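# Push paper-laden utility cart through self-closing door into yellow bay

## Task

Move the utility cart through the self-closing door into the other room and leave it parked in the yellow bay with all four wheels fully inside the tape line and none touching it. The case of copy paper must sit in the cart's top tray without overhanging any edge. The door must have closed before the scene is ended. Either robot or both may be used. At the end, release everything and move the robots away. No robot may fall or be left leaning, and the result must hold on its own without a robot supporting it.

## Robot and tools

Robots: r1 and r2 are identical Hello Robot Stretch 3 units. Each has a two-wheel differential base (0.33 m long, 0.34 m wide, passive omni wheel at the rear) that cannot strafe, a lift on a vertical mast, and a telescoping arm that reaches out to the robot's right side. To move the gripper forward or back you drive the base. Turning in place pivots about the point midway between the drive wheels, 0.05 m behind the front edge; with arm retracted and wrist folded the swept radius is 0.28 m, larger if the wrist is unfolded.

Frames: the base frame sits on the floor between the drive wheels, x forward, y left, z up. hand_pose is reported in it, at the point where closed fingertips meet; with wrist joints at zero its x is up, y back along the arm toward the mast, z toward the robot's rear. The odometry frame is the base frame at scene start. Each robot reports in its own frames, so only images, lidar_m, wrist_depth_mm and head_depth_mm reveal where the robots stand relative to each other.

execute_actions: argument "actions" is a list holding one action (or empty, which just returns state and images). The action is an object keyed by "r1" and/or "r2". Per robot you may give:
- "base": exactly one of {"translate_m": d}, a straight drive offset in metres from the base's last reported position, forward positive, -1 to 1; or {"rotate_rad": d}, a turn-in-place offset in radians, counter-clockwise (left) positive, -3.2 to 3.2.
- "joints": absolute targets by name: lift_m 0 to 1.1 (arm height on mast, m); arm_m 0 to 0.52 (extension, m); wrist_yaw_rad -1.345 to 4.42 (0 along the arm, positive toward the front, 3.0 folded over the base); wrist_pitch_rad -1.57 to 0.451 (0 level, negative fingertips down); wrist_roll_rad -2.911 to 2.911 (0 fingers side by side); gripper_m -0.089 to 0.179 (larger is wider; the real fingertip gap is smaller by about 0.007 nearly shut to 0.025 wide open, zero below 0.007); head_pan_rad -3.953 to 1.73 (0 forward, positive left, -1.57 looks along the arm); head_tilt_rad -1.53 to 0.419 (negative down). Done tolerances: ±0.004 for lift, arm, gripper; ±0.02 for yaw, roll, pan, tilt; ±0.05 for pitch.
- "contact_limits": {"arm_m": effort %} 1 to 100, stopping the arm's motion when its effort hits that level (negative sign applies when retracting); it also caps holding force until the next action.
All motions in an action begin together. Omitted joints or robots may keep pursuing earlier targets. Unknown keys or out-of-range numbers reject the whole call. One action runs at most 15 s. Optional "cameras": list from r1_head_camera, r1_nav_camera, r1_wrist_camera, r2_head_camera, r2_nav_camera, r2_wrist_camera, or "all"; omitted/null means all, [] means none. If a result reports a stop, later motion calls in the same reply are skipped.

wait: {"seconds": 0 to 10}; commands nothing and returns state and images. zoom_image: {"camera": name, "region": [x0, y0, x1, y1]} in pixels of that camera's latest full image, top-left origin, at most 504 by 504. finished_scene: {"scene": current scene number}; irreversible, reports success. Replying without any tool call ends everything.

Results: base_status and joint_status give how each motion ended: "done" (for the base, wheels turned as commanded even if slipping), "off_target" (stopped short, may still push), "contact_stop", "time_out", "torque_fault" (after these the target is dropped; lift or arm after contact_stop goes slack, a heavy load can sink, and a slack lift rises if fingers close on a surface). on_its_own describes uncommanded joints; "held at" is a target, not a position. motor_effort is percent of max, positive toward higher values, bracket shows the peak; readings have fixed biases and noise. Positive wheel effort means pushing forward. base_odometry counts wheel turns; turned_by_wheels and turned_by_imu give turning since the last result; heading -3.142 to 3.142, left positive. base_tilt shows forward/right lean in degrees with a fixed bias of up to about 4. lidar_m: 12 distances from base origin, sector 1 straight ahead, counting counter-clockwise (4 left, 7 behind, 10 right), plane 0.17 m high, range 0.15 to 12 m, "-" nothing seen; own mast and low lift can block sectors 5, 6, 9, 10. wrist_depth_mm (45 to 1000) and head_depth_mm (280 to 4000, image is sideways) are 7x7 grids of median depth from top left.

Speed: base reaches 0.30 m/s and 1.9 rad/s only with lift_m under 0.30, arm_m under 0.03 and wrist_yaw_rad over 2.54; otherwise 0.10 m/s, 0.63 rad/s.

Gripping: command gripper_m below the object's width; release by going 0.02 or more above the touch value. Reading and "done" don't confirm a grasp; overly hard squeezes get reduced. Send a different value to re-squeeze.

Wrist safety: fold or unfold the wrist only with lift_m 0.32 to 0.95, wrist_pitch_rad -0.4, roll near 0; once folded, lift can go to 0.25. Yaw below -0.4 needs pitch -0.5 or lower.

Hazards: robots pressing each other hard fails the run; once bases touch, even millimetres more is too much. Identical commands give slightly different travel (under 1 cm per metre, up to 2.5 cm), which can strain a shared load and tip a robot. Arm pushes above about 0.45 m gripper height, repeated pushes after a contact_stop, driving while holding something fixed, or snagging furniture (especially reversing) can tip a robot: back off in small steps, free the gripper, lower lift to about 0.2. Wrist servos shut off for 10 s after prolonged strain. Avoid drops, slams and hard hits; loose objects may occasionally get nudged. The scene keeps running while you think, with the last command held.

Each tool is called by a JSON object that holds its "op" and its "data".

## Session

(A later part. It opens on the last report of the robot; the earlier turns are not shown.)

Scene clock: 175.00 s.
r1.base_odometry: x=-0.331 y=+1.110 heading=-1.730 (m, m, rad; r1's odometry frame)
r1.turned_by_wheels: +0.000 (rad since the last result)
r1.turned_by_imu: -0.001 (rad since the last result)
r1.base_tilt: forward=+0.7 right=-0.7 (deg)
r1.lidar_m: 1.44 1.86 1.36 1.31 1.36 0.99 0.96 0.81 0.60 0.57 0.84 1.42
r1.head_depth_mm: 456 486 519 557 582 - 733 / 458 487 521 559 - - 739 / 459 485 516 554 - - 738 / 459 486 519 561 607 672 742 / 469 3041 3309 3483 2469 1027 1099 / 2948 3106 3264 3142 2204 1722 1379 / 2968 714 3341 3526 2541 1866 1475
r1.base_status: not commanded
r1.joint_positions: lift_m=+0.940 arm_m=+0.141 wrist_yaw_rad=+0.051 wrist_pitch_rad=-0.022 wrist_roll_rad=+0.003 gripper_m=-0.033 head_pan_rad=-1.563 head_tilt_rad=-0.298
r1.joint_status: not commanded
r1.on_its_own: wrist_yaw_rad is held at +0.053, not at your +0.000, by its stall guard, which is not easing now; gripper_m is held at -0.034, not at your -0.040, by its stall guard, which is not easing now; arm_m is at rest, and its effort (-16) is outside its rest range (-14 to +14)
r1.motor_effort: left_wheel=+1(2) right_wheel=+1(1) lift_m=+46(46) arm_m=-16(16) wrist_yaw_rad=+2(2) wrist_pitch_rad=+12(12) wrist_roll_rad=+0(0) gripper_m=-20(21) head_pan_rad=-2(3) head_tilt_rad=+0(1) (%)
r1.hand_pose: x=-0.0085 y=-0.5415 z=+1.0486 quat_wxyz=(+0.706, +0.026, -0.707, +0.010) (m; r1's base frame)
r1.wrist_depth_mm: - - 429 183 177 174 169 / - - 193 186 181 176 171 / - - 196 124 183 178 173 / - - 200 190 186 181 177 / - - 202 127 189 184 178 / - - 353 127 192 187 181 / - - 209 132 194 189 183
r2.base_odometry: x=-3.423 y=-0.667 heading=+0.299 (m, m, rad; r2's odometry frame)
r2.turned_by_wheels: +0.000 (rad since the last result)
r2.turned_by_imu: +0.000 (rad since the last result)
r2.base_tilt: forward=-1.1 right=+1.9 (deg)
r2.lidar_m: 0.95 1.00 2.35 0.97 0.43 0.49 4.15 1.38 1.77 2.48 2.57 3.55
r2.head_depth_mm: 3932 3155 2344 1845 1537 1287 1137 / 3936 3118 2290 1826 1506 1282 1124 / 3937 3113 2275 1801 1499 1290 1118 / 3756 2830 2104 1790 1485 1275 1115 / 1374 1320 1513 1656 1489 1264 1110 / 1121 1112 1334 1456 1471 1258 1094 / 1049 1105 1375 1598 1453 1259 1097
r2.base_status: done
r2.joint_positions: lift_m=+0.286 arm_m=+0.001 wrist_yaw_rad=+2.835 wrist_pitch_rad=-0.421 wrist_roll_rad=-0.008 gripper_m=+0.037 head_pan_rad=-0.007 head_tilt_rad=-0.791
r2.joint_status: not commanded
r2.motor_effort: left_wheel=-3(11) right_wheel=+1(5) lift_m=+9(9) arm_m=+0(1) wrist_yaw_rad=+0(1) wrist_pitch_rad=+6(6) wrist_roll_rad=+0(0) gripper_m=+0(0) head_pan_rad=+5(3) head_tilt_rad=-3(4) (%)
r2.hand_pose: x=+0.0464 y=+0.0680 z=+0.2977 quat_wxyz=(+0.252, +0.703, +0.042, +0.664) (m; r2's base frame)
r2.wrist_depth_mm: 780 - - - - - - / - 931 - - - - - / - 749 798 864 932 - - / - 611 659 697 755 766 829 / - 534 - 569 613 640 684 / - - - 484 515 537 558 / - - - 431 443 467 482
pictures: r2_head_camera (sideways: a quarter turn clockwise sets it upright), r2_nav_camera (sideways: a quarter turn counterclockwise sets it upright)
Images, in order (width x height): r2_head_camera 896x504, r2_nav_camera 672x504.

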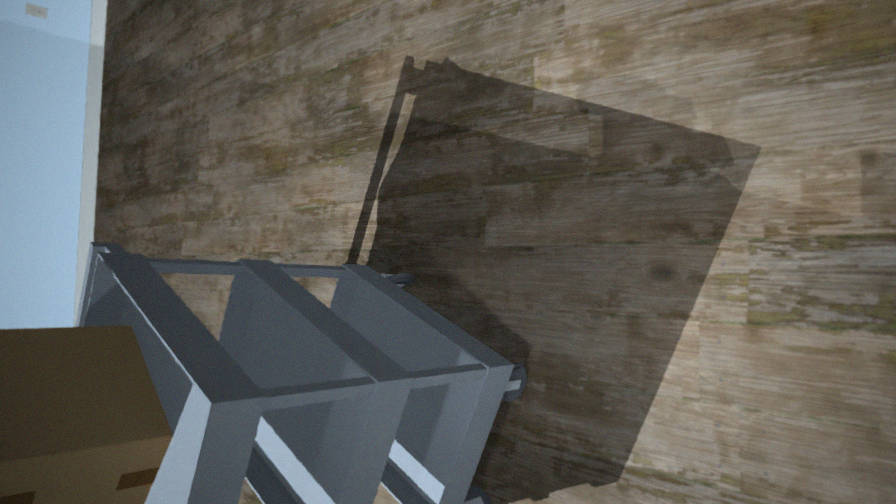

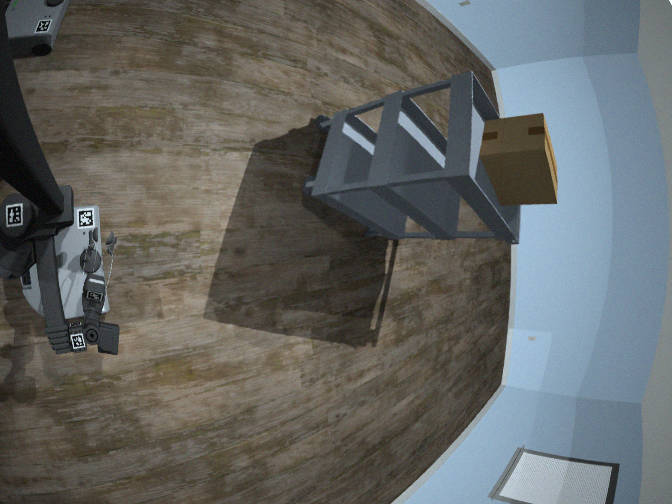

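{"op": "execute_actions", "data": {"actions": [{"r2":{"base":{"rotate_rad":0.56}}}], "cameras": []}}

{"op": "execute_actions", "data": {"actions": [{"r2":{"base":{"translate_m":0.5}}}], "cameras": []}}

{"op": "execute_actions", "data": {"actions": [{"r2":{"joints":{"lift_m":0.72,"wrist_yaw_rad":1.57}}}], "cameras": []}}

{"op": "execute_actions", "data": {"actions": [{"r2":{"base":{"translate_m":0.15},"joints":{"wrist_pitch_rad":0,"wrist_roll_rad":1.57,"gripper_m":0.17,"head_pan_rad":-0.3,"head_tilt_rad":-1.0}}}], "cameras": ["r2_wrist_camera","r2_head_camera"]}}

Scene clock: 191.80 s.
r1.base_odometry: x=-0.331 y=+1.110 heading=-1.730 (m, m, rad; r1's odometry frame)
r1.turned_by_wheels: +0.000 (rad since the last result)
r1.turned_by_imu: -0.001 (rad since the last result)
r1.base_tilt: forward=+0.7 right=-0.7 (deg)
r1.lidar_m: 1.44 1.86 1.36 1.31 1.35 0.99 0.96 0.81 0.60 0.57 0.97 1.42
r1.head_depth_mm: 457 487 519 557 582 - 736 / 458 487 521 559 - - 736 / 459 484 516 554 - - 740 / 460 486 518 562 607 672 739 / 469 747 834 903 2147 1061 1208 / 2950 768 3326 3501 2482 1275 1361 / 2960 833 3361 3591 2523 1850 1467
r1.base_status: not commanded
r1.joint_positions: lift_m=+0.940 arm_m=+0.141 wrist_yaw_rad=+0.051 wrist_pitch_rad=-0.022 wrist_roll_rad=+0.003 gripper_m=-0.033 head_pan_rad=-1.563 head_tilt_rad=-0.298
r1.joint_status: not commanded
r1.on_its_own: wrist_yaw_rad is held at +0.053, not at your +0.000, by its stall guard, which is not easing now; gripper_m is held at -0.034, not at your -0.040, by its stall guard, which is not easing now; arm_m is at rest, and its effort (-16) is outside its rest range (-14 to +14)
r1.motor_effort: left_wheel=+1(1) right_wheel=+0(1) lift_m=+46(46) arm_m=-16(16) wrist_yaw_rad=+2(2) wrist_pitch_rad=+12(12) wrist_roll_rad=+0(0) gripper_m=-21(20) head_pan_rad=-1(3) head_tilt_rad=-1(0) (%)
r1.hand_pose: x=-0.0085 y=-0.5415 z=+1.0486 quat_wxyz=(+0.706, +0.026, -0.707, +0.010) (m; r1's base frame)
r1.wrist_depth_mm: - - 528 183 177 173 168 / - - 194 186 180 176 171 / - - 196 124 183 179 173 / - - 198 190 185 180 176 / - - 201 127 190 184 178 / - - - 127 192 187 181 / - - 210 132 194 189 184
r2.base_odometry: x=-3.423 y=-0.667 heading=+0.859 (m, m, rad; r2's odometry frame)
r2.turned_by_wheels: +0.560 (rad since the last result)
r2.turned_by_imu: +0.549 (rad since the last result)
r2.base_tilt: forward=-1.1 right=+1.7 (deg)
r2.lidar_m: 1.03 2.33 0.97 0.41 0.51 4.14 1.38 1.84 2.48 2.60 3.65 0.95
r2.head_depth_mm: 1054 1137 1370 1702 1536 1294 1133 / 1215 1169 1370 1427 1509 1294 1130 / - 1227 1442 1643 1487 1283 1113 / 3843 2746 2115 1689 1493 1277 1115 / 3377 2964 2232 1784 1483 1267 1110 / 2941 2931 2193 1762 1476 1264 1105 / 2582 2777 2169 1752 1456 1264 1096
r2.base_status: done
r2.joint_positions: lift_m=+0.286 arm_m=+0.001 wrist_yaw_rad=+2.835 wrist_pitch_rad=-0.421 wrist_roll_rad=-0.008 gripper_m=+0.037 head_pan_rad=-0.007 head_tilt_rad=-0.791
r2.joint_status: not commanded
r2.motor_effort: left_wheel=-4(13) right_wheel=+1(5) lift_m=+9(9) arm_m=+0(0) wrist_yaw_rad=+0(0) wrist_pitch_rad=+6(6) wrist_roll_rad=+0(0) gripper_m=+0(0) head_pan_rad=+4(3) head_tilt_rad=-4(3) (%)
r2.hand_pose: x=+0.0464 y=+0.0680 z=+0.2977 quat_wxyz=(+0.252, +0.703, +0.042, +0.664) (m; r2's base frame)
r2.wrist_depth_mm: 436 418 894 - - - - / - 457 899 - - - - / - 514 763 855 933 - - / - 565 631 698 719 779 832 / - 530 - 572 610 647 657 / - - - 478 516 532 564 / - - - 426 442 463 481
pictures: none
No camera images: the call's "cameras" was empty. Leave "cameras" out to get every camera's image.

Scene clock: 195.27 s.
r1.base_odometry: x=-0.331 y=+1.110 heading=-1.730 (m, m, rad; r1's odometry frame)
r1.turned_by_wheels: +0.000 (rad since the last result)
r1.turned_by_imu: -0.001 (rad since the last result)
r1.base_tilt: forward=+0.7 right=-0.7 (deg)
r1.lidar_m: 1.44 1.86 1.36 1.31 1.36 0.99 0.96 0.81 0.59 0.57 0.83 0.96
r1.head_depth_mm: 457 486 519 557 584 - 735 / 457 486 521 556 - - 737 / 459 484 517 554 - - 738 / 459 485 518 562 607 671 742 / 469 3018 3301 3504 2483 1832 1455 / 2940 3185 3300 3535 2517 1854 1451 / 2985 3147 3331 3549 2540 1872 1474
r1.base_status: not commanded
r1.joint_positions: lift_m=+0.940 arm_m=+0.141 wrist_yaw_rad=+0.051 wrist_pitch_rad=-0.022 wrist_roll_rad=+0.003 gripper_m=-0.033 head_pan_rad=-1.563 head_tilt_rad=-0.298
r1.joint_status: not commanded
r1.on_its_own: wrist_yaw_rad is held at +0.053, not at your +0.000, by its stall guard, which is not easing now; gripper_m is held at -0.034, not at your -0.040, by its stall guard, which is not easing now; arm_m is at rest, and its effort (-16) is outside its rest range (-14 to +14)
r1.motor_effort: left_wheel=+1(1) right_wheel=+1(0) lift_m=+45(46) arm_m=-16(16) wrist_yaw_rad=+2(2) wrist_pitch_rad=+12(12) wrist_roll_rad=+0(0) gripper_m=-21(20) head_pan_rad=-2(3) head_tilt_rad=-1(0) (%)
r1.hand_pose: x=-0.0085 y=-0.5415 z=+1.0486 quat_wxyz=(+0.706, +0.026, -0.707, +0.010) (m; r1's base frame)
r1.wrist_depth_mm: - - - 183 177 173 168 / - - 195 186 180 175 171 / - - 195 124 184 179 173 / - - 199 189 187 181 176 / - - 202 127 190 184 178 / - - - 127 191 187 181 / - - 208 131 196 190 183
r2.base_odometry: x=-3.096 y=-0.289 heading=+0.859 (m, m, rad; r2's odometry frame)
r2.turned_by_wheels: +0.000 (rad since the last result)
r2.turned_by_imu: +0.000 (rad since the last result)
r2.base_tilt: forward=-1.1 right=+1.8 (deg)
r2.lidar_m: 0.66 2.06 2.00 0.95 1.71 0.65 1.87 2.46 2.74 2.88 0.70 0.52
r2.head_depth_mm: 3457 845 853 673 962 1207 1130 / 3734 3109 877 1066 981 1160 1130 / 3989 3056 818 1106 1275 1242 1117 / 3464 3007 2178 1740 1402 1276 1107 / 2936 2937 2245 1761 1483 1266 1119 / 2561 2782 2209 1763 1467 1254 1105 / 2269 2505 2174 1732 1454 1246 1094
r2.base_status: done
r2.joint_positions: lift_m=+0.286 arm_m=+0.001 wrist_yaw_rad=+2.835 wrist_pitch_rad=-0.421 wrist_roll_rad=-0.008 gripper_m=+0.037 head_pan_rad=-0.007 head_tilt_rad=-0.791
r2.joint_status: not commanded
r2.motor_effort: left_wheel=-4(11) right_wheel=+1(4) lift_m=+9(9) arm_m=+0(0) wrist_yaw_rad=-1(0) wrist_pitch_rad=+6(6) wrist_roll_rad=-1(0) gripper_m=+0(0) head_pan_rad=+4(4) head_tilt_rad=-3(3) (%)
r2.hand_pose: x=+0.0464 y=+0.0680 z=+0.2977 quat_wxyz=(+0.252, +0.703, +0.042, +0.664) (m; r2's base frame)
r2.wrist_depth_mm: 766 907 - - - - - / - 881 - - - - - / - 749 798 852 922 - - / - 615 668 689 730 772 844 / - 530 - 566 617 628 675 / - - - 481 519 532 568 / - - - 425 447 466 486
pictures: none
No camera images: the call's "cameras" was empty. Leave "cameras" out to get every camera's image.

Scene clock: 200.07 s.
r1.base_odometry: x=-0.331 y=+1.110 heading=-1.730 (m, m, rad; r1's odometry frame)
r1.turned_by_wheels: +0.000 (rad since the last result)
r1.turned_by_imu: -0.001 (rad since the last result)
r1.base_tilt: forward=+0.7 right=-0.7 (deg)
r1.lidar_m: 1.44 1.87 1.36 1.31 1.36 0.99 0.96 0.81 0.60 0.58 0.82 0.95
r1.head_depth_mm: 456 486 519 556 583 - 734 / 458 487 520 558 - - 734 / 459 485 517 554 - - 739 / 460 486 519 562 607 671 740 / 469 3036 3329 3456 2447 1828 1450 / 2951 3132 3327 3518 2506 1842 1458 / 2940 3103 3348 3523 2514 1861 1476
r1.base_status: not commanded
r1.joint_positions: lift_m=+0.940 arm_m=+0.141 wrist_yaw_rad=+0.051 wrist_pitch_rad=-0.022 wrist_roll_rad=+0.003 gripper_m=-0.033 head_pan_rad=-1.563 head_tilt_rad=-0.298
r1.joint_status: not commanded
r1.on_its_own: wrist_yaw_rad is held at +0.053, not at your +0.000, by its stall guard, which is not easing now; gripper_m is held at -0.034, not at your -0.040, by its stall guard, which is not easing now; arm_m is at rest, and its effort (-16) is outside its rest range (-14 to +14)
r1.motor_effort: left_wheel=+1(1) right_wheel=+1(1) lift_m=+45(45) arm_m=-16(16) wrist_yaw_rad=+2(2) wrist_pitch_rad=+12(12) wrist_roll_rad=+0(1) gripper_m=-20(21) head_pan_rad=-3(2) head_tilt_rad=-2(0) (%)
r1.hand_pose: x=-0.0085 y=-0.5415 z=+1.0486 quat_wxyz=(+0.706, +0.026, -0.707, +0.010) (m; r1's base frame)
r1.wrist_depth_mm: - - - 183 177 173 168 / - - 194 186 181 176 171 / - - 195 124 184 179 173 / - - 199 189 187 180 176 / - - 202 127 189 184 179 / - - - 127 192 186 182 / - - 209 131 195 190 184
r2.base_odometry: x=-3.096 y=-0.289 heading=+0.859 (m, m, rad; r2's odometry frame)
r2.turned_by_wheels: +0.000 (rad since the last result)
r2.turned_by_imu: +0.001 (rad since the last result)
r2.base_tilt: forward=-1.1 right=+1.7 (deg)
r2.lidar_m: 0.66 2.06 2.00 0.95 1.70 0.65 1.87 2.46 2.74 2.89 0.70 0.52
r2.head_depth_mm: 3442 848 854 673 963 1198 1131 / 3673 3066 876 1061 981 1169 1100 / 3841 3054 818 1110 1267 1257 1116 / 3456 3034 2175 1734 1394 1274 1116 / 2942 2945 2206 1777 1479 1269 1110 / 2555 2774 2203 1756 1476 1261 1097 / 2261 2517 2175 1747 1458 1257 1098
r2.base_status: not commanded
r2.joint_positions: lift_m=+0.719 arm_m=+0.001 wrist_yaw_rad=+1.573 wrist_pitch_rad=-0.421 wrist_roll_rad=-0.008 gripper_m=+0.037 head_pan_rad=-0.007 head_tilt_rad=-0.791
r2.joint_status: all done
r2.motor_effort: left_wheel=-4(3) right_wheel=+1(1) lift_m=+38(40) arm_m=+0(0) wrist_yaw_rad=-2(2) wrist_pitch_rad=+6(6) wrist_roll_rad=+0(0) gripper_m=+0(0) head_pan_rad=+4(4) head_tilt_rad=-4(4) (%)
r2.hand_pose: x=+0.2026 y=-0.1452 z=+0.7312 quat_wxyz=(+0.595, +0.592, -0.381, +0.387) (m; r2's base frame)
r2.wrist_depth_mm: - - - - - 313 326 / - - - - - 966 - / - - - 755 861 850 - / - - - 802 667 673 - / - - - 953 478 912 - / 884 930 951 870 813 - - / 802 827 842 833 745 925 981
pictures: none
No camera images: the call's "cameras" was empty. Leave "cameras" out to get every camera's image.

Scene clock: 203.00 s.
r1.base_odometry: x=-0.331 y=+1.110 heading=-1.730 (m, m, rad; r1's odometry frame)
r1.turned_by_wheels: +0.000 (rad since the last result)
r1.turned_by_imu: -0.001 (rad since the last result)
r1.base_tilt: forward=+0.7 right=-0.7 (deg)
r1.lidar_m: 1.44 1.87 1.36 1.31 1.36 0.99 0.96 0.81 0.59 0.58 3.57 0.86
r1.head_depth_mm: 457 487 520 557 582 - 736 / 457 487 520 558 - - 738 / 459 484 516 553 - - 738 / 460 486 518 561 608 670 738 / 469 3055 3315 3443 2483 1820 1447 / 2954 3134 3334 3521 2490 1842 1467 / 2910 3166 3344 3463 2503 1840 1480
r1.base_status: not commanded
r1.joint_positions: lift_m=+0.940 arm_m=+0.141 wrist_yaw_rad=+0.051 wrist_pitch_rad=-0.022 wrist_roll_rad=+0.003 gripper_m=-0.033 head_pan_rad=-1.563 head_tilt_rad=-0.298
r1.joint_status: not commanded
r1.on_its_own: wrist_yaw_rad is held at +0.053, not at your +0.000, by its stall guard, which is not easing now; gripper_m is held at -0.034, not at your -0.040, by its stall guard, which is not easing now; arm_m is at rest, and its effort (-16) is outside its rest range (-14 to +14)
r1.motor_effort: left_wheel=+1(1) right_wheel=+1(1) lift_m=+46(46) arm_m=-16(16) wrist_yaw_rad=+2(2) wrist_pitch_rad=+12(12) wrist_roll_rad=+1(0) gripper_m=-20(21) head_pan_rad=-3(3) head_tilt_rad=+0(0) (%)
r1.hand_pose: x=-0.0085 y=-0.5415 z=+1.0486 quat_wxyz=(+0.706, +0.026, -0.707, +0.010) (m; r1's base frame)
r1.wrist_depth_mm: - - - 183 177 174 169 / - - 194 186 180 175 171 / - - 197 124 183 178 173 / - - 199 189 186 181 175 / - - 201 127 189 183 178 / - - - 127 192 186 182 / - - 210 131 195 189 185
r2.base_odometry: x=-2.999 y=-0.175 heading=+0.859 (m, m, rad; r2's odometry frame)
r2.turned_by_wheels: +0.000 (rad since the last result)
r2.turned_by_imu: +0.000 (rad since the last result)
r2.base_tilt: forward=-1.1 right=+1.7 (deg)
r2.lidar_m: 0.55 1.98 1.93 2.02 1.15 0.77 2.02 2.63 2.82 2.96 0.42 0.43
r2.head_depth_mm: 582 731 682 581 1354 1256 1133 / 634 726 675 921 898 - 1066 / 722 774 643 979 1182 1202 1095 / 2529 763 664 981 1261 1204 1115 / 2485 729 825 1183 1311 1191 1099 / 2496 2064 1728 1512 1325 1186 1079 / 2486 2012 1710 1485 1315 1180 1065
r2.base_status: done
r2.joint_positions: lift_m=+0.719 arm_m=+0.001 wrist_yaw_rad=+1.572 wrist_pitch_rad=-0.025 wrist_roll_rad=+1.568 gripper_m=+0.170 head_pan_rad=-0.293 head_tilt_rad=-0.988
r2.joint_status: all done
r2.motor_effort: left_wheel=-4(4) right_wheel=+1(3) lift_m=+38(39) arm_m=-1(0) wrist_yaw_rad=-2(2) wrist_pitch_rad=+7(6) wrist_roll_rad=+0(2) gripper_m=+1(95) head_pan_rad=-3(30) head_tilt_rad=-4(18) (%)
r2.hand_pose: x=+0.2342 y=-0.1451 z=+0.8271 quat_wxyz=(+0.010, +0.708, -0.706, -0.008) (m; r2's base frame)
r2.wrist_depth_mm: - - 627 256 - 625 419 / - - - 307 - 602 411 / - - - 397 - 581 374 / - - - 539 - 548 624 / - - - - - - 918 / - - - - - - 886 / - - - - - - 813
pictures: r2_head_camera (sideways: a quarter turn clockwise sets it upright), r2_wrist_camera
Images, in order (width x height): r2_head_camera 896x504, r2_wrist_camera 644x364.

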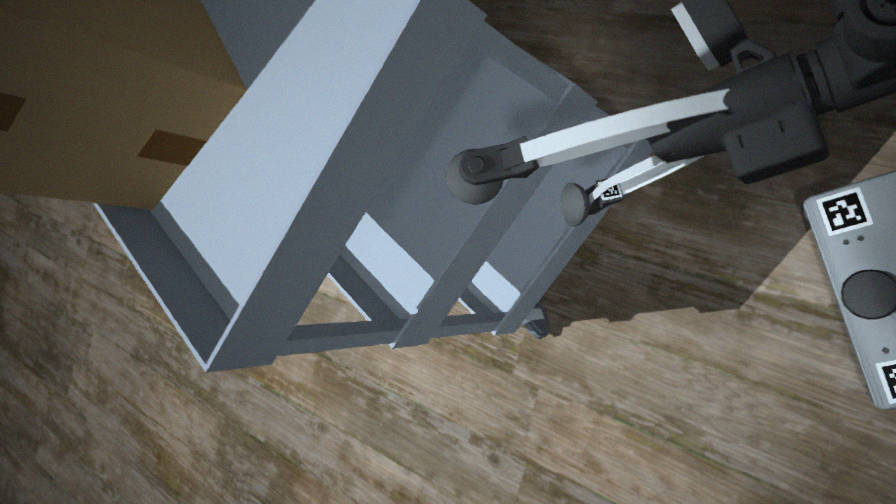

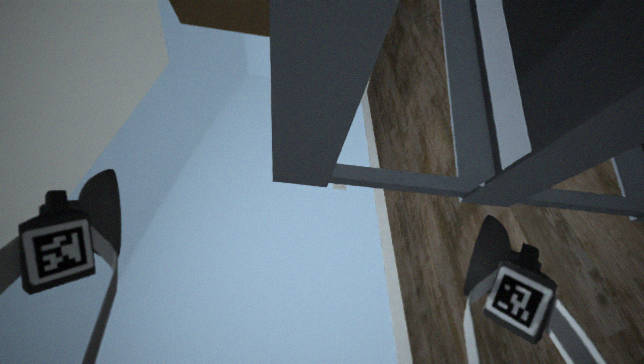

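{"op": "execute_actions", "data": {"actions": [{"r2":{"base":{"translate_m":0.22},"joints":{"wrist_yaw_rad":1.2,"head_pan_rad":-0.6,"head_tilt_rad":-1.1}}}], "cameras": ["r2_wrist_camera","r2_head_camera"]}}

Scene clock: 214.93 s.
r1.base_odometry: x=-0.331 y=+1.110 heading=-1.730 (m, m, rad; r1's odometry frame)
r1.turned_by_wheels: +0.000 (rad since the last result)
r1.turned_by_imu: -0.002 (rad since the last result)
r1.base_tilt: forward=+0.6 right=-0.7 (deg)
r1.lidar_m: 1.44 1.86 1.36 1.31 1.35 0.99 0.96 0.81 0.59 0.57 3.55 0.96
r1.head_depth_mm: 457 486 519 558 582 - 735 / 458 487 520 558 - - 734 / 459 485 516 554 - - 740 / 460 485 519 562 609 673 741 / 468 3069 3324 3464 2453 1838 1454 / 2942 3107 3352 3526 2501 1852 1464 / 2967 3180 3372 3506 2514 1866 1469
r1.base_status: not commanded
r1.joint_positions: lift_m=+0.940 arm_m=+0.141 wrist_yaw_rad=+0.051 wrist_pitch_rad=-0.022 wrist_roll_rad=+0.003 gripper_m=-0.033 head_pan_rad=-1.563 head_tilt_rad=-0.298
r1.joint_status: not commanded
r1.on_its_own: wrist_yaw_rad is held at +0.053, not at your +0.000, by its stall guard, which is not easing now; gripper_m is held at -0.034, not at your -0.040, by its stall guard, which is not easing now; arm_m is at rest, and its effort (-16) is outside its rest range (-14 to +14)
r1.motor_effort: left_wheel=+2(1) right_wheel=+1(1) lift_m=+45(46) arm_m=-16(16) wrist_yaw_rad=+2(2) wrist_pitch_rad=+12(12) wrist_roll_rad=+1(1) gripper_m=-21(21) head_pan_rad=-3(3) head_tilt_rad=-1(0) (%)
r1.hand_pose: x=-0.0085 y=-0.5415 z=+1.0486 quat_wxyz=(+0.706, +0.026, -0.707, +0.010) (m; r1's base frame)
r1.wrist_depth_mm: - - - 183 178 173 168 / - - 193 186 181 176 171 / - - 195 123 183 179 173 / - - 199 189 187 180 175 / - - 202 128 189 184 178 / - - - 127 192 187 182 / - - 209 131 195 189 184
r2.base_odometry: x=-2.855 y=-0.009 heading=+0.859 (m, m, rad; r2's odometry frame)
r2.turned_by_wheels: +0.000 (rad since the last result)
r2.turned_by_imu: +0.001 (rad since the last result)
r2.base_tilt: forward=-1.2 right=+1.7 (deg)
r2.lidar_m: 0.38 1.85 1.81 1.90 2.03 0.96 2.24 2.91 2.94 0.31 0.29 0.30
r2.head_depth_mm: 539 693 617 549 1264 1245 - / 472 591 610 555 848 - 1101 / 508 608 619 540 852 1192 - / 551 651 602 862 1123 1200 - / 1977 654 598 874 1178 1173 - / 2064 1783 569 849 1272 1169 1078 / 2035 1780 1530 1404 1276 1161 1073
r2.base_status: done
r2.joint_positions: lift_m=+0.719 arm_m=+0.001 wrist_yaw_rad=+1.203 wrist_pitch_rad=-0.025 wrist_roll_rad=+1.568 gripper_m=+0.170 head_pan_rad=-0.593 head_tilt_rad=-1.087
r2.joint_status: all done
r2.motor_effort: left_wheel=-3(4) right_wheel=+1(4) lift_m=+38(39) arm_m=+0(0) wrist_yaw_rad=-1(1) wrist_pitch_rad=+8(7) wrist_roll_rad=+0(0) gripper_m=+0(1) head_pan_rad=-3(29) head_tilt_rad=-5(12) (%)
r2.hand_pose: x=+0.2171 y=-0.2375 z=+0.8271 quat_wxyz=(+0.009, +0.566, -0.825, -0.010) (m; r2's base frame)
r2.wrist_depth_mm: 325 302 71 70 70 70 71 / - 356 79 79 79 78 393 / - 455 90 90 90 91 406 / - - 105 104 104 503 396 / - - 131 124 124 489 392 / - - 163 154 - - 382 / - - 233 202 - - 358
pictures: r2_head_camera (sideways: a quarter turn clockwise sets it upright), r2_wrist_camera
Images, in order (width x height): r2_head_camera 896x504, r2_wrist_camera 644x364.

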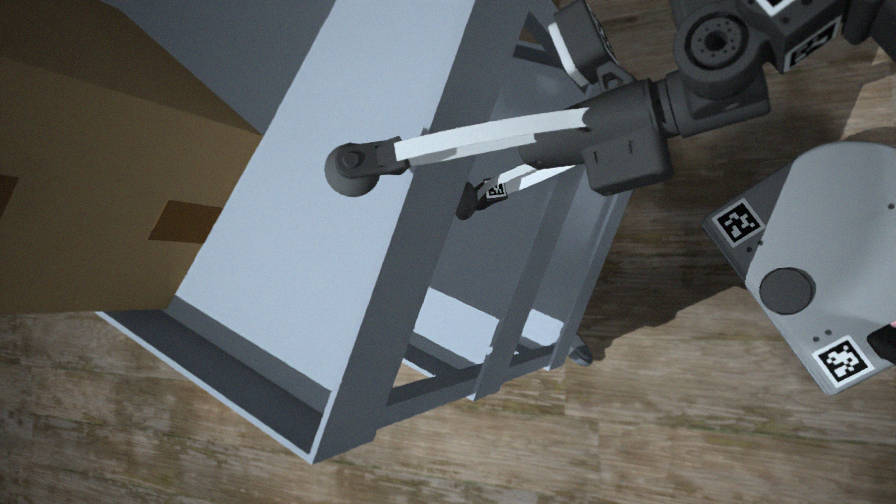

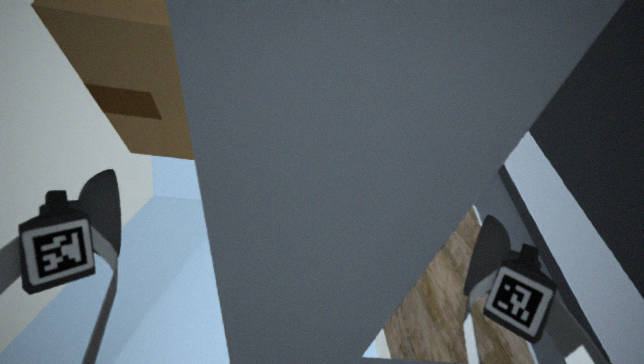

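{"op": "execute_actions", "data": {"actions": [{"r2":{"base":{"translate_m":0.02},"joints":{"wrist_yaw_rad":1.12}}}], "cameras": []}}

{"op": "execute_actions", "data": {"actions": [{"r2":{"joints":{"gripper_m":0.02,"lift_m":0.71}}}], "cameras": []}}

{"op": "execute_actions", "data": {"actions": [{"r2":{"base":{"translate_m":-0.4}}}], "cameras": ["r2_nav_camera","r2_head_camera"]}}

Scene clock: 223.53 s.
r1.base_odometry: x=-0.331 y=+1.110 heading=-1.730 (m, m, rad; r1's odometry frame)
r1.turned_by_wheels: +0.000 (rad since the last result)
r1.turned_by_imu: -0.001 (rad since the last result)
r1.base_tilt: forward=+0.7 right=-0.6 (deg)
r1.lidar_m: 1.43 1.86 1.36 1.31 1.36 0.99 0.96 0.80 0.60 0.57 3.56 0.97
r1.head_depth_mm: 457 486 519 557 583 - 733 / 458 487 521 557 - - 737 / 459 484 516 555 - - 738 / 459 485 519 562 607 670 740 / 469 3055 3320 3493 2472 1818 1451 / 2968 3123 3340 3483 2524 1839 1461 / 2934 3145 3352 3534 2543 1858 1482
r1.base_status: not commanded
r1.joint_positions: lift_m=+0.940 arm_m=+0.141 wrist_yaw_rad=+0.051 wrist_pitch_rad=-0.022 wrist_roll_rad=+0.003 gripper_m=-0.033 head_pan_rad=-1.563 head_tilt_rad=-0.298
r1.joint_status: not commanded
r1.on_its_own: wrist_yaw_rad is held at +0.053, not at your +0.000, by its stall guard, which is not easing now; gripper_m is held at -0.034, not at your -0.040, by its stall guard, which is not easing now; arm_m is at rest, and its effort (-16) is outside its rest range (-14 to +14)
r1.motor_effort: left_wheel=+1(1) right_wheel=+1(1) lift_m=+45(46) arm_m=-16(16) wrist_yaw_rad=+2(2) wrist_pitch_rad=+12(12) wrist_roll_rad=+0(0) gripper_m=-20(21) head_pan_rad=-3(3) head_tilt_rad=-1(0) (%)
r1.hand_pose: x=-0.0085 y=-0.5415 z=+1.0486 quat_wxyz=(+0.706, +0.026, -0.707, +0.010) (m; r1's base frame)
r1.wrist_depth_mm: - - - 183 178 173 169 / - - 194 186 180 175 171 / - - 197 124 184 178 173 / - - 199 189 186 181 175 / - - 202 127 189 184 178 / - - - 127 192 187 181 / - - 210 131 193 190 184
r2.base_odometry: x=-2.842 y=+0.007 heading=+0.859 (m, m, rad; r2's odometry frame)
r2.turned_by_wheels: +0.000 (rad since the last result)
r2.turned_by_imu: +0.001 (rad since the last result)
r2.base_tilt: forward=-1.2 right=+1.8 (deg)
r2.lidar_m: 0.37 1.84 1.80 1.89 2.04 0.97 2.26 2.94 2.95 0.30 0.28 0.29
r2.head_depth_mm: 475 675 616 550 839 1246 - / 466 560 621 550 837 - 1096 / 502 601 611 538 845 1193 - / 544 647 602 565 1114 1196 - / 2039 651 598 857 1169 1174 - / 2067 1801 553 835 1291 1164 1079 / 2073 1790 1561 1408 1272 1163 1067
r2.base_status: done
r2.joint_positions: lift_m=+0.719 arm_m=+0.001 wrist_yaw_rad=+1.122 wrist_pitch_rad=-0.025 wrist_roll_rad=+1.568 gripper_m=+0.170 head_pan_rad=-0.593 head_tilt_rad=-1.087
r2.joint_status: all done
r2.motor_effort: left_wheel=-3(8) right_wheel=+1(3) lift_m=+39(38) arm_m=-1(1) wrist_yaw_rad=-2(3) wrist_pitch_rad=+7(7) wrist_roll_rad=+0(0) gripper_m=+1(1) head_pan_rad=-4(4) head_tilt_rad=-4(5) (%)
r2.hand_pose: x=+0.2089 y=-0.2563 z=+0.8271 quat_wxyz=(+0.008, +0.532, -0.847, -0.010) (m; r2's base frame)
r2.wrist_depth_mm: 305 289 58 58 58 58 58 / - 306 64 64 64 64 64 / - 363 72 72 72 71 365 / - 455 82 81 81 81 399 / - - 95 94 94 97 392 / - - 112 113 112 - 381 / - - 139 139 145 - 361
pictures: none
No camera images: the call's "cameras" was empty. Leave "cameras" out to get every camera's image.

Scene clock: 225.83 s.
r1.base_odometry: x=-0.331 y=+1.110 heading=-1.730 (m, m, rad; r1's odometry frame)
r1.turned_by_wheels: +0.000 (rad since the last result)
r1.turned_by_imu: -0.001 (rad since the last result)
r1.base_tilt: forward=+0.7 right=-0.6 (deg)
r1.lidar_m: 1.44 1.86 1.36 1.31 1.36 1.00 0.96 0.81 0.59 0.57 3.54 0.97
r1.head_depth_mm: 456 486 519 557 582 - 736 / 458 488 521 557 - - 735 / 459 485 517 554 - - 738 / 459 485 518 561 607 668 741 / 469 3024 3311 3481 2460 1820 1456 / 2985 3169 3329 3508 2508 1852 1457 / 2966 3137 3359 3563 2537 1857 1464
r1.base_status: not commanded
r1.joint_positions: lift_m=+0.940 arm_m=+0.141 wrist_yaw_rad=+0.051 wrist_pitch_rad=-0.022 wrist_roll_rad=+0.003 gripper_m=-0.033 head_pan_rad=-1.563 head_tilt_rad=-0.298
r1.joint_status: not commanded
r1.on_its_own: wrist_yaw_rad is held at +0.053, not at your +0.000, by its stall guard, which is not easing now; gripper_m is held at -0.034, not at your -0.040, by its stall guard, which is not easing now; arm_m is at rest, and its effort (-16) is outside its rest range (-14 to +14)
r1.motor_effort: left_wheel=+1(1) right_wheel=+1(1) lift_m=+45(46) arm_m=-16(16) wrist_yaw_rad=+3(2) wrist_pitch_rad=+12(12) wrist_roll_rad=+0(0) gripper_m=-20(20) head_pan_rad=-2(3) head_tilt_rad=+0(1) (%)
r1.hand_pose: x=-0.0085 y=-0.5415 z=+1.0486 quat_wxyz=(+0.706, +0.026, -0.707, +0.010) (m; r1's base frame)
r1.wrist_depth_mm: - - - 183 177 172 168 / - - 194 185 180 176 171 / - - 195 124 183 178 173 / - - 198 190 186 181 175 / - - 201 128 190 184 178 / - - - 127 192 186 182 / - - 208 131 195 189 184
r2.base_odometry: x=-2.842 y=+0.007 heading=+0.859 (m, m, rad; r2's odometry frame)
r2.turned_by_wheels: +0.000 (rad since the last result)
r2.turned_by_imu: +0.000 (rad since the last result)
r2.base_tilt: forward=-1.1 right=+1.8 (deg)
r2.lidar_m: 0.37 1.85 1.79 1.89 2.04 0.97 2.26 2.94 2.95 0.30 0.28 0.29
r2.head_depth_mm: 478 677 616 549 847 1242 - / 465 559 614 551 842 - 1101 / 501 601 609 541 842 1187 - / 544 649 603 566 1118 1198 - / 2033 650 596 857 1158 1173 - / 2090 1793 553 837 1276 1165 1078 / 2066 1780 1578 1412 1278 1160 1069
r2.base_status: not commanded
r2.joint_positions: lift_m=+0.711 arm_m=+0.001 wrist_yaw_rad=+1.125 wrist_pitch_rad=-0.026 wrist_roll_rad=+1.569 gripper_m=+0.023 head_pan_rad=-0.593 head_tilt_rad=-1.087
r2.joint_status: all done
r2.motor_effort: left_wheel=-1(5) right_wheel=+4(5) lift_m=+9(37) arm_m=-1(1) wrist_yaw_rad=-2(3) wrist_pitch_rad=+8(8) wrist_roll_rad=+0(0) gripper_m=-55(100) head_pan_rad=-4(4) head_tilt_rad=-5(5) (%)
r2.hand_pose: x=+0.2092 y=-0.2557 z=+0.8184 quat_wxyz=(+0.008, +0.533, -0.846, -0.011) (m; r2's base frame)
r2.wrist_depth_mm: 300 59 59 59 59 59 60 / 343 65 65 65 65 65 374 / - 75 73 73 73 73 399 / - 88 83 83 83 467 392 / - 95 96 97 97 487 381 / - - 115 115 115 449 376 / - - 142 142 - - 368
pictures: none
No camera images: the call's "cameras" was empty. Leave "cameras" out to get every camera's image.

Scene clock: 230.97 s.
r1.base_odometry: x=-0.331 y=+1.110 heading=-1.730 (m, m, rad; r1's odometry frame)
r1.turned_by_wheels: +0.000 (rad since the last result)
r1.turned_by_imu: -0.001 (rad since the last result)
r1.base_tilt: forward=+0.7 right=-0.6 (deg)
r1.lidar_m: 4.82 1.86 1.36 1.31 1.35 0.99 0.95 0.81 0.60 0.57 0.82 0.95
r1.head_depth_mm: 456 486 520 558 581 - 736 / 458 487 520 558 - - 737 / 459 485 517 554 - - 739 / 460 485 518 562 606 671 741 / 469 3074 3298 3484 2463 1823 1450 / 2969 3155 3327 3481 2477 1848 1462 / 2996 3143 3311 3519 2512 1859 1471
r1.base_status: not commanded
r1.joint_positions: lift_m=+0.940 arm_m=+0.141 wrist_yaw_rad=+0.051 wrist_pitch_rad=-0.022 wrist_roll_rad=+0.003 gripper_m=-0.033 head_pan_rad=-1.563 head_tilt_rad=-0.298
r1.joint_status: not commanded
r1.on_its_own: wrist_yaw_rad is held at +0.053, not at your +0.000, by its stall guard, which is not easing now; gripper_m is held at -0.034, not at your -0.040, by its stall guard, which is not easing now; arm_m is at rest, and its effort (-16) is outside its rest range (-14 to +14)
r1.motor_effort: left_wheel=+1(1) right_wheel=+1(1) lift_m=+46(46) arm_m=-16(16) wrist_yaw_rad=+2(2) wrist_pitch_rad=+12(12) wrist_roll_rad=+1(1) gripper_m=-21(20) head_pan_rad=-3(3) head_tilt_rad=-1(0) (%)
r1.hand_pose: x=-0.0085 y=-0.5415 z=+1.0486 quat_wxyz=(+0.706, +0.026, -0.707, +0.010) (m; r1's base frame)
r1.wrist_depth_mm: - - - 183 177 173 168 / - - 193 186 180 176 171 / - - 195 124 183 178 173 / - - 199 190 187 181 176 / - - 201 127 190 183 178 / - - - 127 192 187 182 / - - 208 131 194 189 184
r2.base_odometry: x=-3.103 y=-0.296 heading=+0.859 (m, m, rad; r2's odometry frame)
r2.turned_by_wheels: +0.000 (rad since the last result)
r2.turned_by_imu: -0.009 (rad since the last result)
r2.base_tilt: forward=-1.1 right=+1.8 (deg)
r2.lidar_m: 0.34 2.07 2.01 0.95 1.70 0.64 1.86 2.41 2.74 0.37 0.31 0.30
r2.head_depth_mm: 781 700 614 561 859 1240 - / 490 669 615 572 - - 1090 / 500 606 605 558 1097 1194 - / 523 639 602 862 1143 1194 - / 549 650 596 858 1158 1174 - / 2054 1742 572 759 1282 1177 1076 / 2028 1794 1566 1401 1277 1166 1064
r2.base_status: done
r2.joint_positions: lift_m=+0.711 arm_m=+0.001 wrist_yaw_rad=+1.028 wrist_pitch_rad=-0.028 wrist_roll_rad=+1.575 gripper_m=+0.046 head_pan_rad=-0.594 head_tilt_rad=-1.089
r2.joint_status: not commanded
r2.on_its_own: wrist_yaw_rad is held at +1.031, not at your +1.120, by its stall guard, which is not easing now; gripper_m is held at +0.046, not at your +0.020, by its stall guard, which is still easing
r2.motor_effort: left_wheel=-3(14) right_wheel=-2(17) lift_m=+11(11) arm_m=-3(4) wrist_yaw_rad=+1(36) wrist_pitch_rad=+8(8) wrist_roll_rad=-2(5) gripper_m=-7(54) head_pan_rad=-4(3) head_tilt_rad=-4(5) (%)
r2.hand_pose: x=+0.1974 y=-0.2777 z=+0.8177 quat_wxyz=(+0.006, +0.492, -0.871, -0.013) (m; r2's base frame)
r2.wrist_depth_mm: - - 106 108 109 579 410 / - 421 112 113 115 577 408 / - 358 119 121 123 567 391 / - 389 126 128 133 552 388 / - 433 134 136 139 533 382 / - - 145 147 149 501 375 / - - 157 159 - 482 369
pictures: r2_head_camera (sideways: a quarter turn clockwise sets it upright), r2_nav_camera (sideways: a quarter turn counterclockwise sets it upright)
Images, in order (width x height): r2_head_camera 896x504, r2_nav_camera 672x504.

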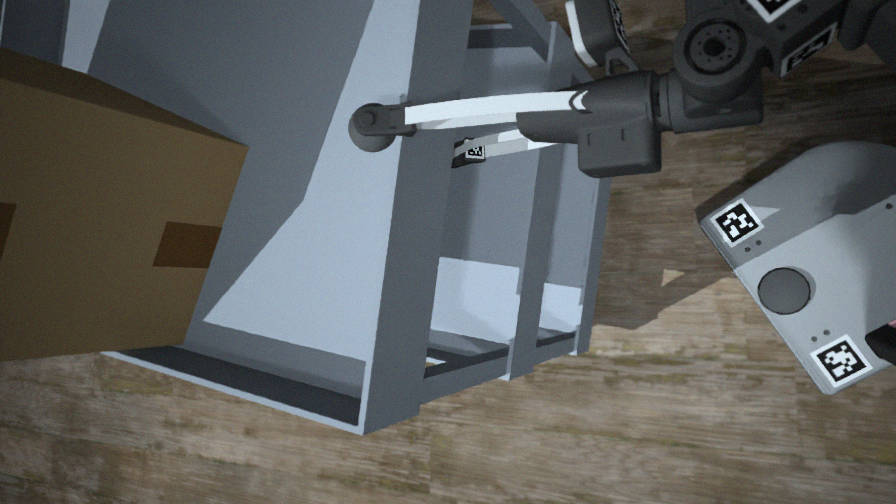

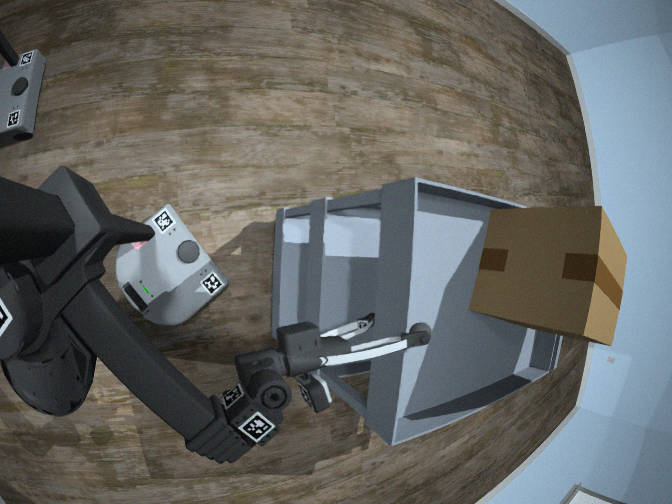

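Hooked.

{"op": "execute_actions", "data": {"actions": [{"r2":{"base":{"translate_m":-0.45},"joints":{"gripper_m":0.03}}}], "cameras": []}}

{"op": "execute_actions", "data": {"actions": [{"r2":{"base":{"rotate_rad":-0.55},"joints":{"wrist_yaw_rad":1.57,"head_pan_rad":-0.2}}}], "cameras": []}}

{"op": "execute_actions", "data": {"actions": [{"r2":{"base":{"translate_m":-0.5},"joints":{"gripper_m":0.035}}}], "cameras": ["r2_nav_camera"]}}

Scene clock: 243.20 s.
r1.base_odometry: x=-0.331 y=+1.110 heading=-1.730 (m, m, rad; r1's odometry frame)
r1.turned_by_wheels: +0.000 (rad since the last result)
r1.turned_by_imu: -0.003 (rad since the last result)
r1.base_tilt: forward=+0.7 right=-0.6 (deg)
r1.lidar_m: 4.81 1.86 1.36 1.31 1.35 1.00 0.96 0.81 0.59 0.58 0.95 1.21
r1.head_depth_mm: 456 486 520 557 582 - 735 / 457 487 520 558 - - 738 / 459 484 516 554 - - 738 / 459 486 518 561 607 672 741 / 470 3064 3287 896 943 1699 1198 / 2946 751 813 1097 2353 1848 1346 / 2933 801 3348 3463 2291 1675 1432
r1.base_status: not commanded
r1.joint_positions: lift_m=+0.940 arm_m=+0.141 wrist_yaw_rad=+0.051 wrist_pitch_rad=-0.022 wrist_roll_rad=+0.003 gripper_m=-0.033 head_pan_rad=-1.563 head_tilt_rad=-0.298
r1.joint_status: not commanded
r1.on_its_own: wrist_yaw_rad is held at +0.053, not at your +0.000, by its stall guard, which is not easing now; gripper_m is held at -0.034, not at your -0.040, by its stall guard, which is not easing now; arm_m is at rest, and its effort (-16) is outside its rest range (-14 to +14)
r1.motor_effort: left_wheel=+1(1) right_wheel=+1(0) lift_m=+46(46) arm_m=-16(16) wrist_yaw_rad=+2(2) wrist_pitch_rad=+12(12) wrist_roll_rad=+1(0) gripper_m=-20(20) head_pan_rad=-3(3) head_tilt_rad=+0(0) (%)
r1.hand_pose: x=-0.0085 y=-0.5415 z=+1.0486 quat_wxyz=(+0.706, +0.026, -0.707, +0.010) (m; r1's base frame)
r1.wrist_depth_mm: - - 451 184 177 173 169 / - - 193 186 181 176 171 / - - 197 124 182 177 173 / - - 198 188 187 181 176 / 763 763 202 127 189 184 179 / - - 338 127 191 186 181 / 918 - 209 132 195 190 183
r2.base_odometry: x=-3.397 y=-0.637 heading=+0.859 (m, m, rad; r2's odometry frame)
r2.turned_by_wheels: +0.000 (rad since the last result)
r2.turned_by_imu: +0.004 (rad since the last result)
r2.base_tilt: forward=-1.0 right=+1.8 (deg)
r2.lidar_m: 0.32 2.31 0.96 0.40 0.46 4.17 1.42 1.86 2.51 0.39 0.30 0.30
r2.head_depth_mm: 790 700 616 576 865 1233 - / 508 678 618 557 - - 1093 / 494 601 605 559 1147 1192 - / 512 624 600 861 1142 1196 - / 529 640 597 710 1129 1173 - / 2023 1728 584 1347 1275 1170 1069 / 2039 1766 1562 1409 1267 1161 1062
r2.base_status: done
r2.joint_positions: lift_m=+0.711 arm_m=+0.001 wrist_yaw_rad=+0.968 wrist_pitch_rad=-0.031 wrist_roll_rad=+1.577 gripper_m=+0.055 head_pan_rad=-0.594 head_tilt_rad=-1.089
r2.joint_status: gripper_m off_target (ended at +0.055, target +0.030)
r2.on_its_own: wrist_yaw_rad is held at +0.987, not at your +1.120, by its stall guard, which is not easing now; gripper_m is held at +0.054, not at your +0.030, by its stall guard, which is still easing
r2.motor_effort: left_wheel=-5(10) right_wheel=-2(13) lift_m=+11(11) arm_m=-4(4) wrist_yaw_rad=+10(15) wrist_pitch_rad=+9(9) wrist_roll_rad=-3(3) gripper_m=-17(100) head_pan_rad=-4(4) head_tilt_rad=-4(5) (%)
r2.hand_pose: x=+0.1890 y=-0.2905 z=+0.8171 quat_wxyz=(+0.005, +0.465, -0.885, -0.015) (m; r2's base frame)
r2.wrist_depth_mm: - - 119 121 123 568 390 / - - 123 125 128 573 401 / - 399 128 129 133 557 391 / - 371 132 134 139 544 385 / - 392 137 139 142 525 377 / - 455 142 145 149 493 375 / - - 149 151 - 468 371
pictures: none
No camera images: the call's "cameras" was empty. Leave "cameras" out to get every camera's image.

Scene clock: 245.03 s.
r1.base_odometry: x=-0.331 y=+1.110 heading=-1.730 (m, m, rad; r1's odometry frame)
r1.turned_by_wheels: +0.000 (rad since the last result)
r1.turned_by_imu: +0.000 (rad since the last result)
r1.base_tilt: forward=+0.7 right=-0.6 (deg)
r1.lidar_m: 4.81 1.86 1.36 1.31 1.36 0.99 0.96 0.81 0.60 0.58 0.81 1.22
r1.head_depth_mm: 456 487 519 557 583 - 735 / 458 487 520 559 - - 735 / 459 485 517 555 - - 739 / 460 486 517 562 606 670 739 / 469 3025 3288 950 2230 1832 1272 / 2967 3141 3337 1085 848 1548 1345 / 2945 691 752 3413 1438 1500 1386
r1.base_status: not commanded
r1.joint_positions: lift_m=+0.940 arm_m=+0.141 wrist_yaw_rad=+0.051 wrist_pitch_rad=-0.022 wrist_roll_rad=+0.003 gripper_m=-0.033 head_pan_rad=-1.563 head_tilt_rad=-0.298
r1.joint_status: not commanded
r1.on_its_own: wrist_yaw_rad is held at +0.053, not at your +0.000, by its stall guard, which is not easing now; gripper_m is held at -0.034, not at your -0.040, by its stall guard, which is not easing now; arm_m is at rest, and its effort (-17) is outside its rest range (-14 to +14)
r1.motor_effort: left_wheel=+1(1) right_wheel=+1(0) lift_m=+46(46) arm_m=-17(16) wrist_yaw_rad=+2(2) wrist_pitch_rad=+12(12) wrist_roll_rad=+0(0) gripper_m=-20(20) head_pan_rad=-2(3) head_tilt_rad=+0(0) (%)
r1.hand_pose: x=-0.0085 y=-0.5415 z=+1.0486 quat_wxyz=(+0.706, +0.026, -0.707, +0.010) (m; r1's base frame)
r1.wrist_depth_mm: - - 525 183 177 173 169 / - - 194 186 180 176 170 / - - 196 124 183 179 173 / - - 198 189 187 181 176 / 762 434 202 127 189 184 178 / - 426 311 127 192 186 181 / 916 796 208 131 195 190 184
r2.base_odometry: x=-3.397 y=-0.637 heading=+0.309 (m, m, rad; r2's odometry frame)
r2.turned_by_wheels: -0.550 (rad since the last result)
r2.turned_by_imu: -0.537 (rad since the last result)
r2.base_tilt: forward=-1.1 right=+1.7 (deg)
r2.lidar_m: 0.22 0.24 2.32 2.24 0.40 0.45 4.17 1.41 1.82 2.51 0.28 0.22
r2.head_depth_mm: 2133 669 615 548 1279 1185 - / 769 695 613 546 850 - 1082 / 536 673 607 543 840 1204 1104 / 420 516 593 536 835 1193 - / 429 531 596 533 818 1180 - / 440 546 592 530 807 1164 1071 / 450 595 580 482 1254 1164 1073
r2.base_status: done
r2.joint_positions: lift_m=+0.711 arm_m=+0.001 wrist_yaw_rad=+1.606 wrist_pitch_rad=-0.030 wrist_roll_rad=+1.570 gripper_m=+0.055 head_pan_rad=-0.207 head_tilt_rad=-1.089
r2.joint_status: wrist_yaw_rad off_target (ended at +1.606, target +1.570); the others done
r2.on_its_own: gripper_m is held at +0.054, not at your +0.030, by its stall guard, which is not easing now; wrist_yaw_rad is at rest, and its effort (-22) is outside its rest range (-12 to +12)
r2.motor_effort: left_wheel=+9(10) right_wheel=-7(12) lift_m=+12(11) arm_m=+0(5) wrist_yaw_rad=-22(45) wrist_pitch_rad=+8(9) wrist_roll_rad=-1(5) gripper_m=-24(24) head_pan_rad=+5(34) head_tilt_rad=-5(4) (%)
r2.hand_pose: x=+0.2339 y=-0.1363 z=+0.8173 quat_wxyz=(+0.012, +0.720, -0.694, -0.010) (m; r2's base frame)
r2.wrist_depth_mm: - - 106 108 108 585 413 / - 416 112 114 115 572 402 / - 354 118 121 123 555 390 / - 389 126 128 133 550 388 / - 432 133 137 140 535 377 / - - 145 147 151 490 371 / - - 155 159 - 481 365
pictures: none
No camera images: the call's "cameras" was empty. Leave "cameras" out to get every camera's image.

Scene clock: 251.10 s.
r1.base_odometry: x=-0.331 y=+1.110 heading=-1.730 (m, m, rad; r1's odometry frame)
r1.turned_by_wheels: +0.000 (rad since the last result)
r1.turned_by_imu: -0.002 (rad since the last result)
r1.base_tilt: forward=+0.7 right=-0.6 (deg)
r1.lidar_m: 4.80 1.86 1.36 1.31 1.36 0.99 0.96 0.81 0.60 0.58 0.93 4.84
r1.head_depth_mm: 456 486 519 557 582 - 734 / 457 487 519 559 - - 738 / 459 484 516 555 - - 736 / 459 485 517 562 607 671 742 / 469 3023 3318 1390 1148 1218 1323 / 2944 3175 3313 1114 1132 1231 1342 / 2941 3098 3302 987 1031 1293 1355
r1.base_status: not commanded
r1.joint_positions: lift_m=+0.940 arm_m=+0.141 wrist_yaw_rad=+0.051 wrist_pitch_rad=-0.022 wrist_roll_rad=+0.003 gripper_m=-0.033 head_pan_rad=-1.563 head_tilt_rad=-0.298
r1.joint_status: not commanded
r1.on_its_own: wrist_yaw_rad is held at +0.053, not at your +0.000, by its stall guard, which is not easing now; gripper_m is held at -0.034, not at your -0.040, by its stall guard, which is not easing now; arm_m is at rest, and its effort (-16) is outside its rest range (-14 to +14)
r1.motor_effort: left_wheel=+1(1) right_wheel=+1(1) lift_m=+46(46) arm_m=-16(16) wrist_yaw_rad=+2(2) wrist_pitch_rad=+12(12) wrist_roll_rad=+0(1) gripper_m=-20(21) head_pan_rad=-2(2) head_tilt_rad=+0(0) (%)
r1.hand_pose: x=-0.0085 y=-0.5415 z=+1.0486 quat_wxyz=(+0.706, +0.026, -0.707, +0.010) (m; r1's base frame)
r1.wrist_depth_mm: - - - 183 178 173 168 / - - 194 186 181 175 171 / - - 196 124 183 178 173 / - 651 198 189 186 180 175 / 690 643 201 127 189 183 178 / - 611 381 127 192 187 180 / 864 933 209 132 195 190 185
r2.base_odometry: x=-3.873 y=-0.789 heading=+0.310 (m, m, rad; r2's odometry frame)
r2.turned_by_wheels: +0.000 (rad since the last result)
r2.turned_by_imu: +0.003 (rad since the last result)
r2.base_tilt: forward=-1.1 right=+1.8 (deg)
r2.lidar_m: 0.24 3.13 0.33 0.32 0.34 0.47 3.68 0.99 1.11 2.50 0.28 0.24
r2.head_depth_mm: 764 702 615 550 852 1196 - / 473 685 611 550 - - 1081 / 434 528 602 542 844 1194 1104 / 448 550 601 538 840 1198 - / 463 572 596 535 843 1175 - / 490 607 575 527 1238 1167 1074 / 2046 1775 1567 1375 1265 1151 1041
r2.base_status: done
r2.joint_positions: lift_m=+0.711 arm_m=+0.001 wrist_yaw_rad=+1.458 wrist_pitch_rad=-0.030 wrist_roll_rad=+1.581 gripper_m=+0.053 head_pan_rad=-0.207 head_tilt_rad=-1.089
r2.joint_status: gripper_m off_target (ended at +0.053, target +0.035)
r2.on_its_own: wrist_yaw_rad is held at +1.460, not at your +1.570, by its stall guard, which is not easing now; gripper_m is held at +0.052, not at your +0.035, by its stall guard, which is not easing now
r2.motor_effort: left_wheel=+1(11) right_wheel=-7(16) lift_m=+12(11) arm_m=+0(0) wrist_yaw_rad=+2(23) wrist_pitch_rad=+9(9) wrist_roll_rad=-5(5) gripper_m=-25(100) head_pan_rad=+4(4) head_tilt_rad=-5(5) (%)
r2.hand_pose: x=+0.2324 y=-0.1742 z=+0.8172 quat_wxyz=(+0.007, +0.666, -0.746, -0.015) (m; r2's base frame)
r2.wrist_depth_mm: - - 112 114 116 553 399 / - 524 117 120 122 580 397 / - 361 123 126 129 550 391 / - 379 129 131 137 547 387 / - 414 136 139 143 541 384 / - - 145 147 151 495 377 / - - 154 157 - 484 364
pictures: r2_nav_camera (sideways: a quarter turn counterclockwise sets it upright)
Images, in order (width x height): r2_nav_camera 672x504.

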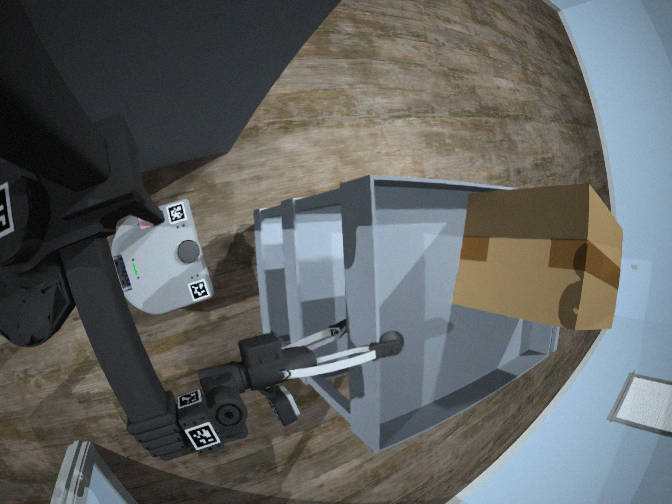

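{"op": "execute_actions", "data": {"actions": [{"r2":{"base":{"translate_m":-1.0},"joints":{"wrist_yaw_rad":1.65}}}], "cameras": ["r2_nav_camera"]}}

Scene clock: 267.63 s.
r1.base_odometry: x=-0.331 y=+1.110 heading=-1.730 (m, m, rad; r1's odometry frame)
r1.turned_by_wheels: +0.000 (rad since the last result)
r1.turned_by_imu: -0.004 (rad since the last result)
r1.base_tilt: forward=+0.7 right=-0.6 (deg)
r1.lidar_m: 4.83 1.87 1.36 1.31 1.36 0.99 0.96 0.81 0.59 0.57 3.55 4.82
r1.head_depth_mm: 457 486 519 558 582 - 733 / 457 486 521 558 - - 735 / 459 485 517 554 - - 739 / 460 486 517 560 607 671 740 / 469 3065 3299 3529 2460 1829 1456 / 2932 3133 3376 3538 2486 1849 1457 / 2948 3132 3329 3501 2544 1851 1470
r1.base_status: not commanded
r1.joint_positions: lift_m=+0.940 arm_m=+0.141 wrist_yaw_rad=+0.051 wrist_pitch_rad=-0.022 wrist_roll_rad=+0.003 gripper_m=-0.033 head_pan_rad=-1.563 head_tilt_rad=-0.298
r1.joint_status: not commanded
r1.on_its_own: wrist_yaw_rad is held at +0.053, not at your +0.000, by its stall guard, which is not easing now; gripper_m is held at -0.034, not at your -0.040, by its stall guard, which is not easing now; arm_m is at rest, and its effort (-16) is outside its rest range (-14 to +14)
r1.motor_effort: left_wheel=+1(1) right_wheel=+1(1) lift_m=+45(45) arm_m=-16(16) wrist_yaw_rad=+2(2) wrist_pitch_rad=+12(12) wrist_roll_rad=+1(0) gripper_m=-20(20) head_pan_rad=-2(3) head_tilt_rad=-1(0) (%)
r1.hand_pose: x=-0.0085 y=-0.5415 z=+1.0486 quat_wxyz=(+0.706, +0.026, -0.707, +0.010) (m; r1's base frame)
r1.wrist_depth_mm: - - - 183 178 172 168 / - - 192 185 181 176 171 / - - 195 124 183 178 173 / - - 199 189 186 182 175 / - - 201 127 190 184 179 / - - - 127 192 187 181 / - - 210 131 194 189 183
r2.base_odometry: x=-4.825 y=-1.095 heading=+0.310 (m, m, rad; r2's odometry frame)
r2.turned_by_wheels: +0.000 (rad since the last result)
r2.turned_by_imu: +0.002 (rad since the last result)
r2.base_tilt: forward=-1.1 right=+1.7 (deg)
r2.lidar_m: 0.23 0.29 0.41 0.41 2.36 2.81 2.71 2.82 2.57 0.63 0.26 0.23
r2.head_depth_mm: 752 700 617 549 644 1182 - / 533 680 609 546 814 - 1084 / 418 520 602 550 822 1182 1109 / 439 537 601 536 833 1190 - / 464 573 596 536 841 1180 - / 492 608 591 538 842 1171 1074 / 2053 1759 559 536 1255 1168 1066
r2.base_status: done
r2.joint_positions: lift_m=+0.711 arm_m=+0.001 wrist_yaw_rad=+1.712 wrist_pitch_rad=-0.030 wrist_roll_rad=+1.565 gripper_m=+0.057 head_pan_rad=-0.207 head_tilt_rad=-1.089
r2.joint_status: wrist_yaw_rad off_target (ended at +1.712, target +1.650)
r2.on_its_own: wrist_yaw_rad is held at +1.691, not at your +1.650, by its stall guard, which is not easing now; gripper_m is held at +0.055, not at your +0.035, by its stall guard, which is not easing now
r2.motor_effort: left_wheel=+5(20) right_wheel=-7(12) lift_m=+11(12) arm_m=+0(4) wrist_yaw_rad=-12(48) wrist_pitch_rad=+9(9) wrist_roll_rad=+1(5) gripper_m=-24(25) head_pan_rad=+4(4) head_tilt_rad=-4(4) (%)
r2.hand_pose: x=+0.2315 y=-0.1096 z=+0.8174 quat_wxyz=(+0.014, +0.755, -0.655, -0.008) (m; r2's base frame)
r2.wrist_depth_mm: 320 313 81 81 81 83 408 / - 337 90 90 90 494 402 / - 409 101 101 100 533 394 / - - 114 114 115 537 384 / 845 927 133 133 133 504 379 / 711 724 160 158 164 445 372 / 599 611 195 195 705 423 366
pictures: r2_nav_camera (sideways: a quarter turn counterclockwise sets it upright)
Images, in order (width x height): r2_nav_camera 672x504.

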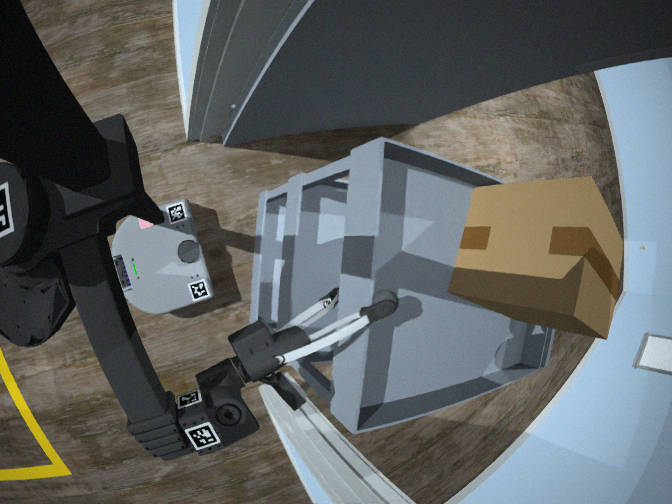

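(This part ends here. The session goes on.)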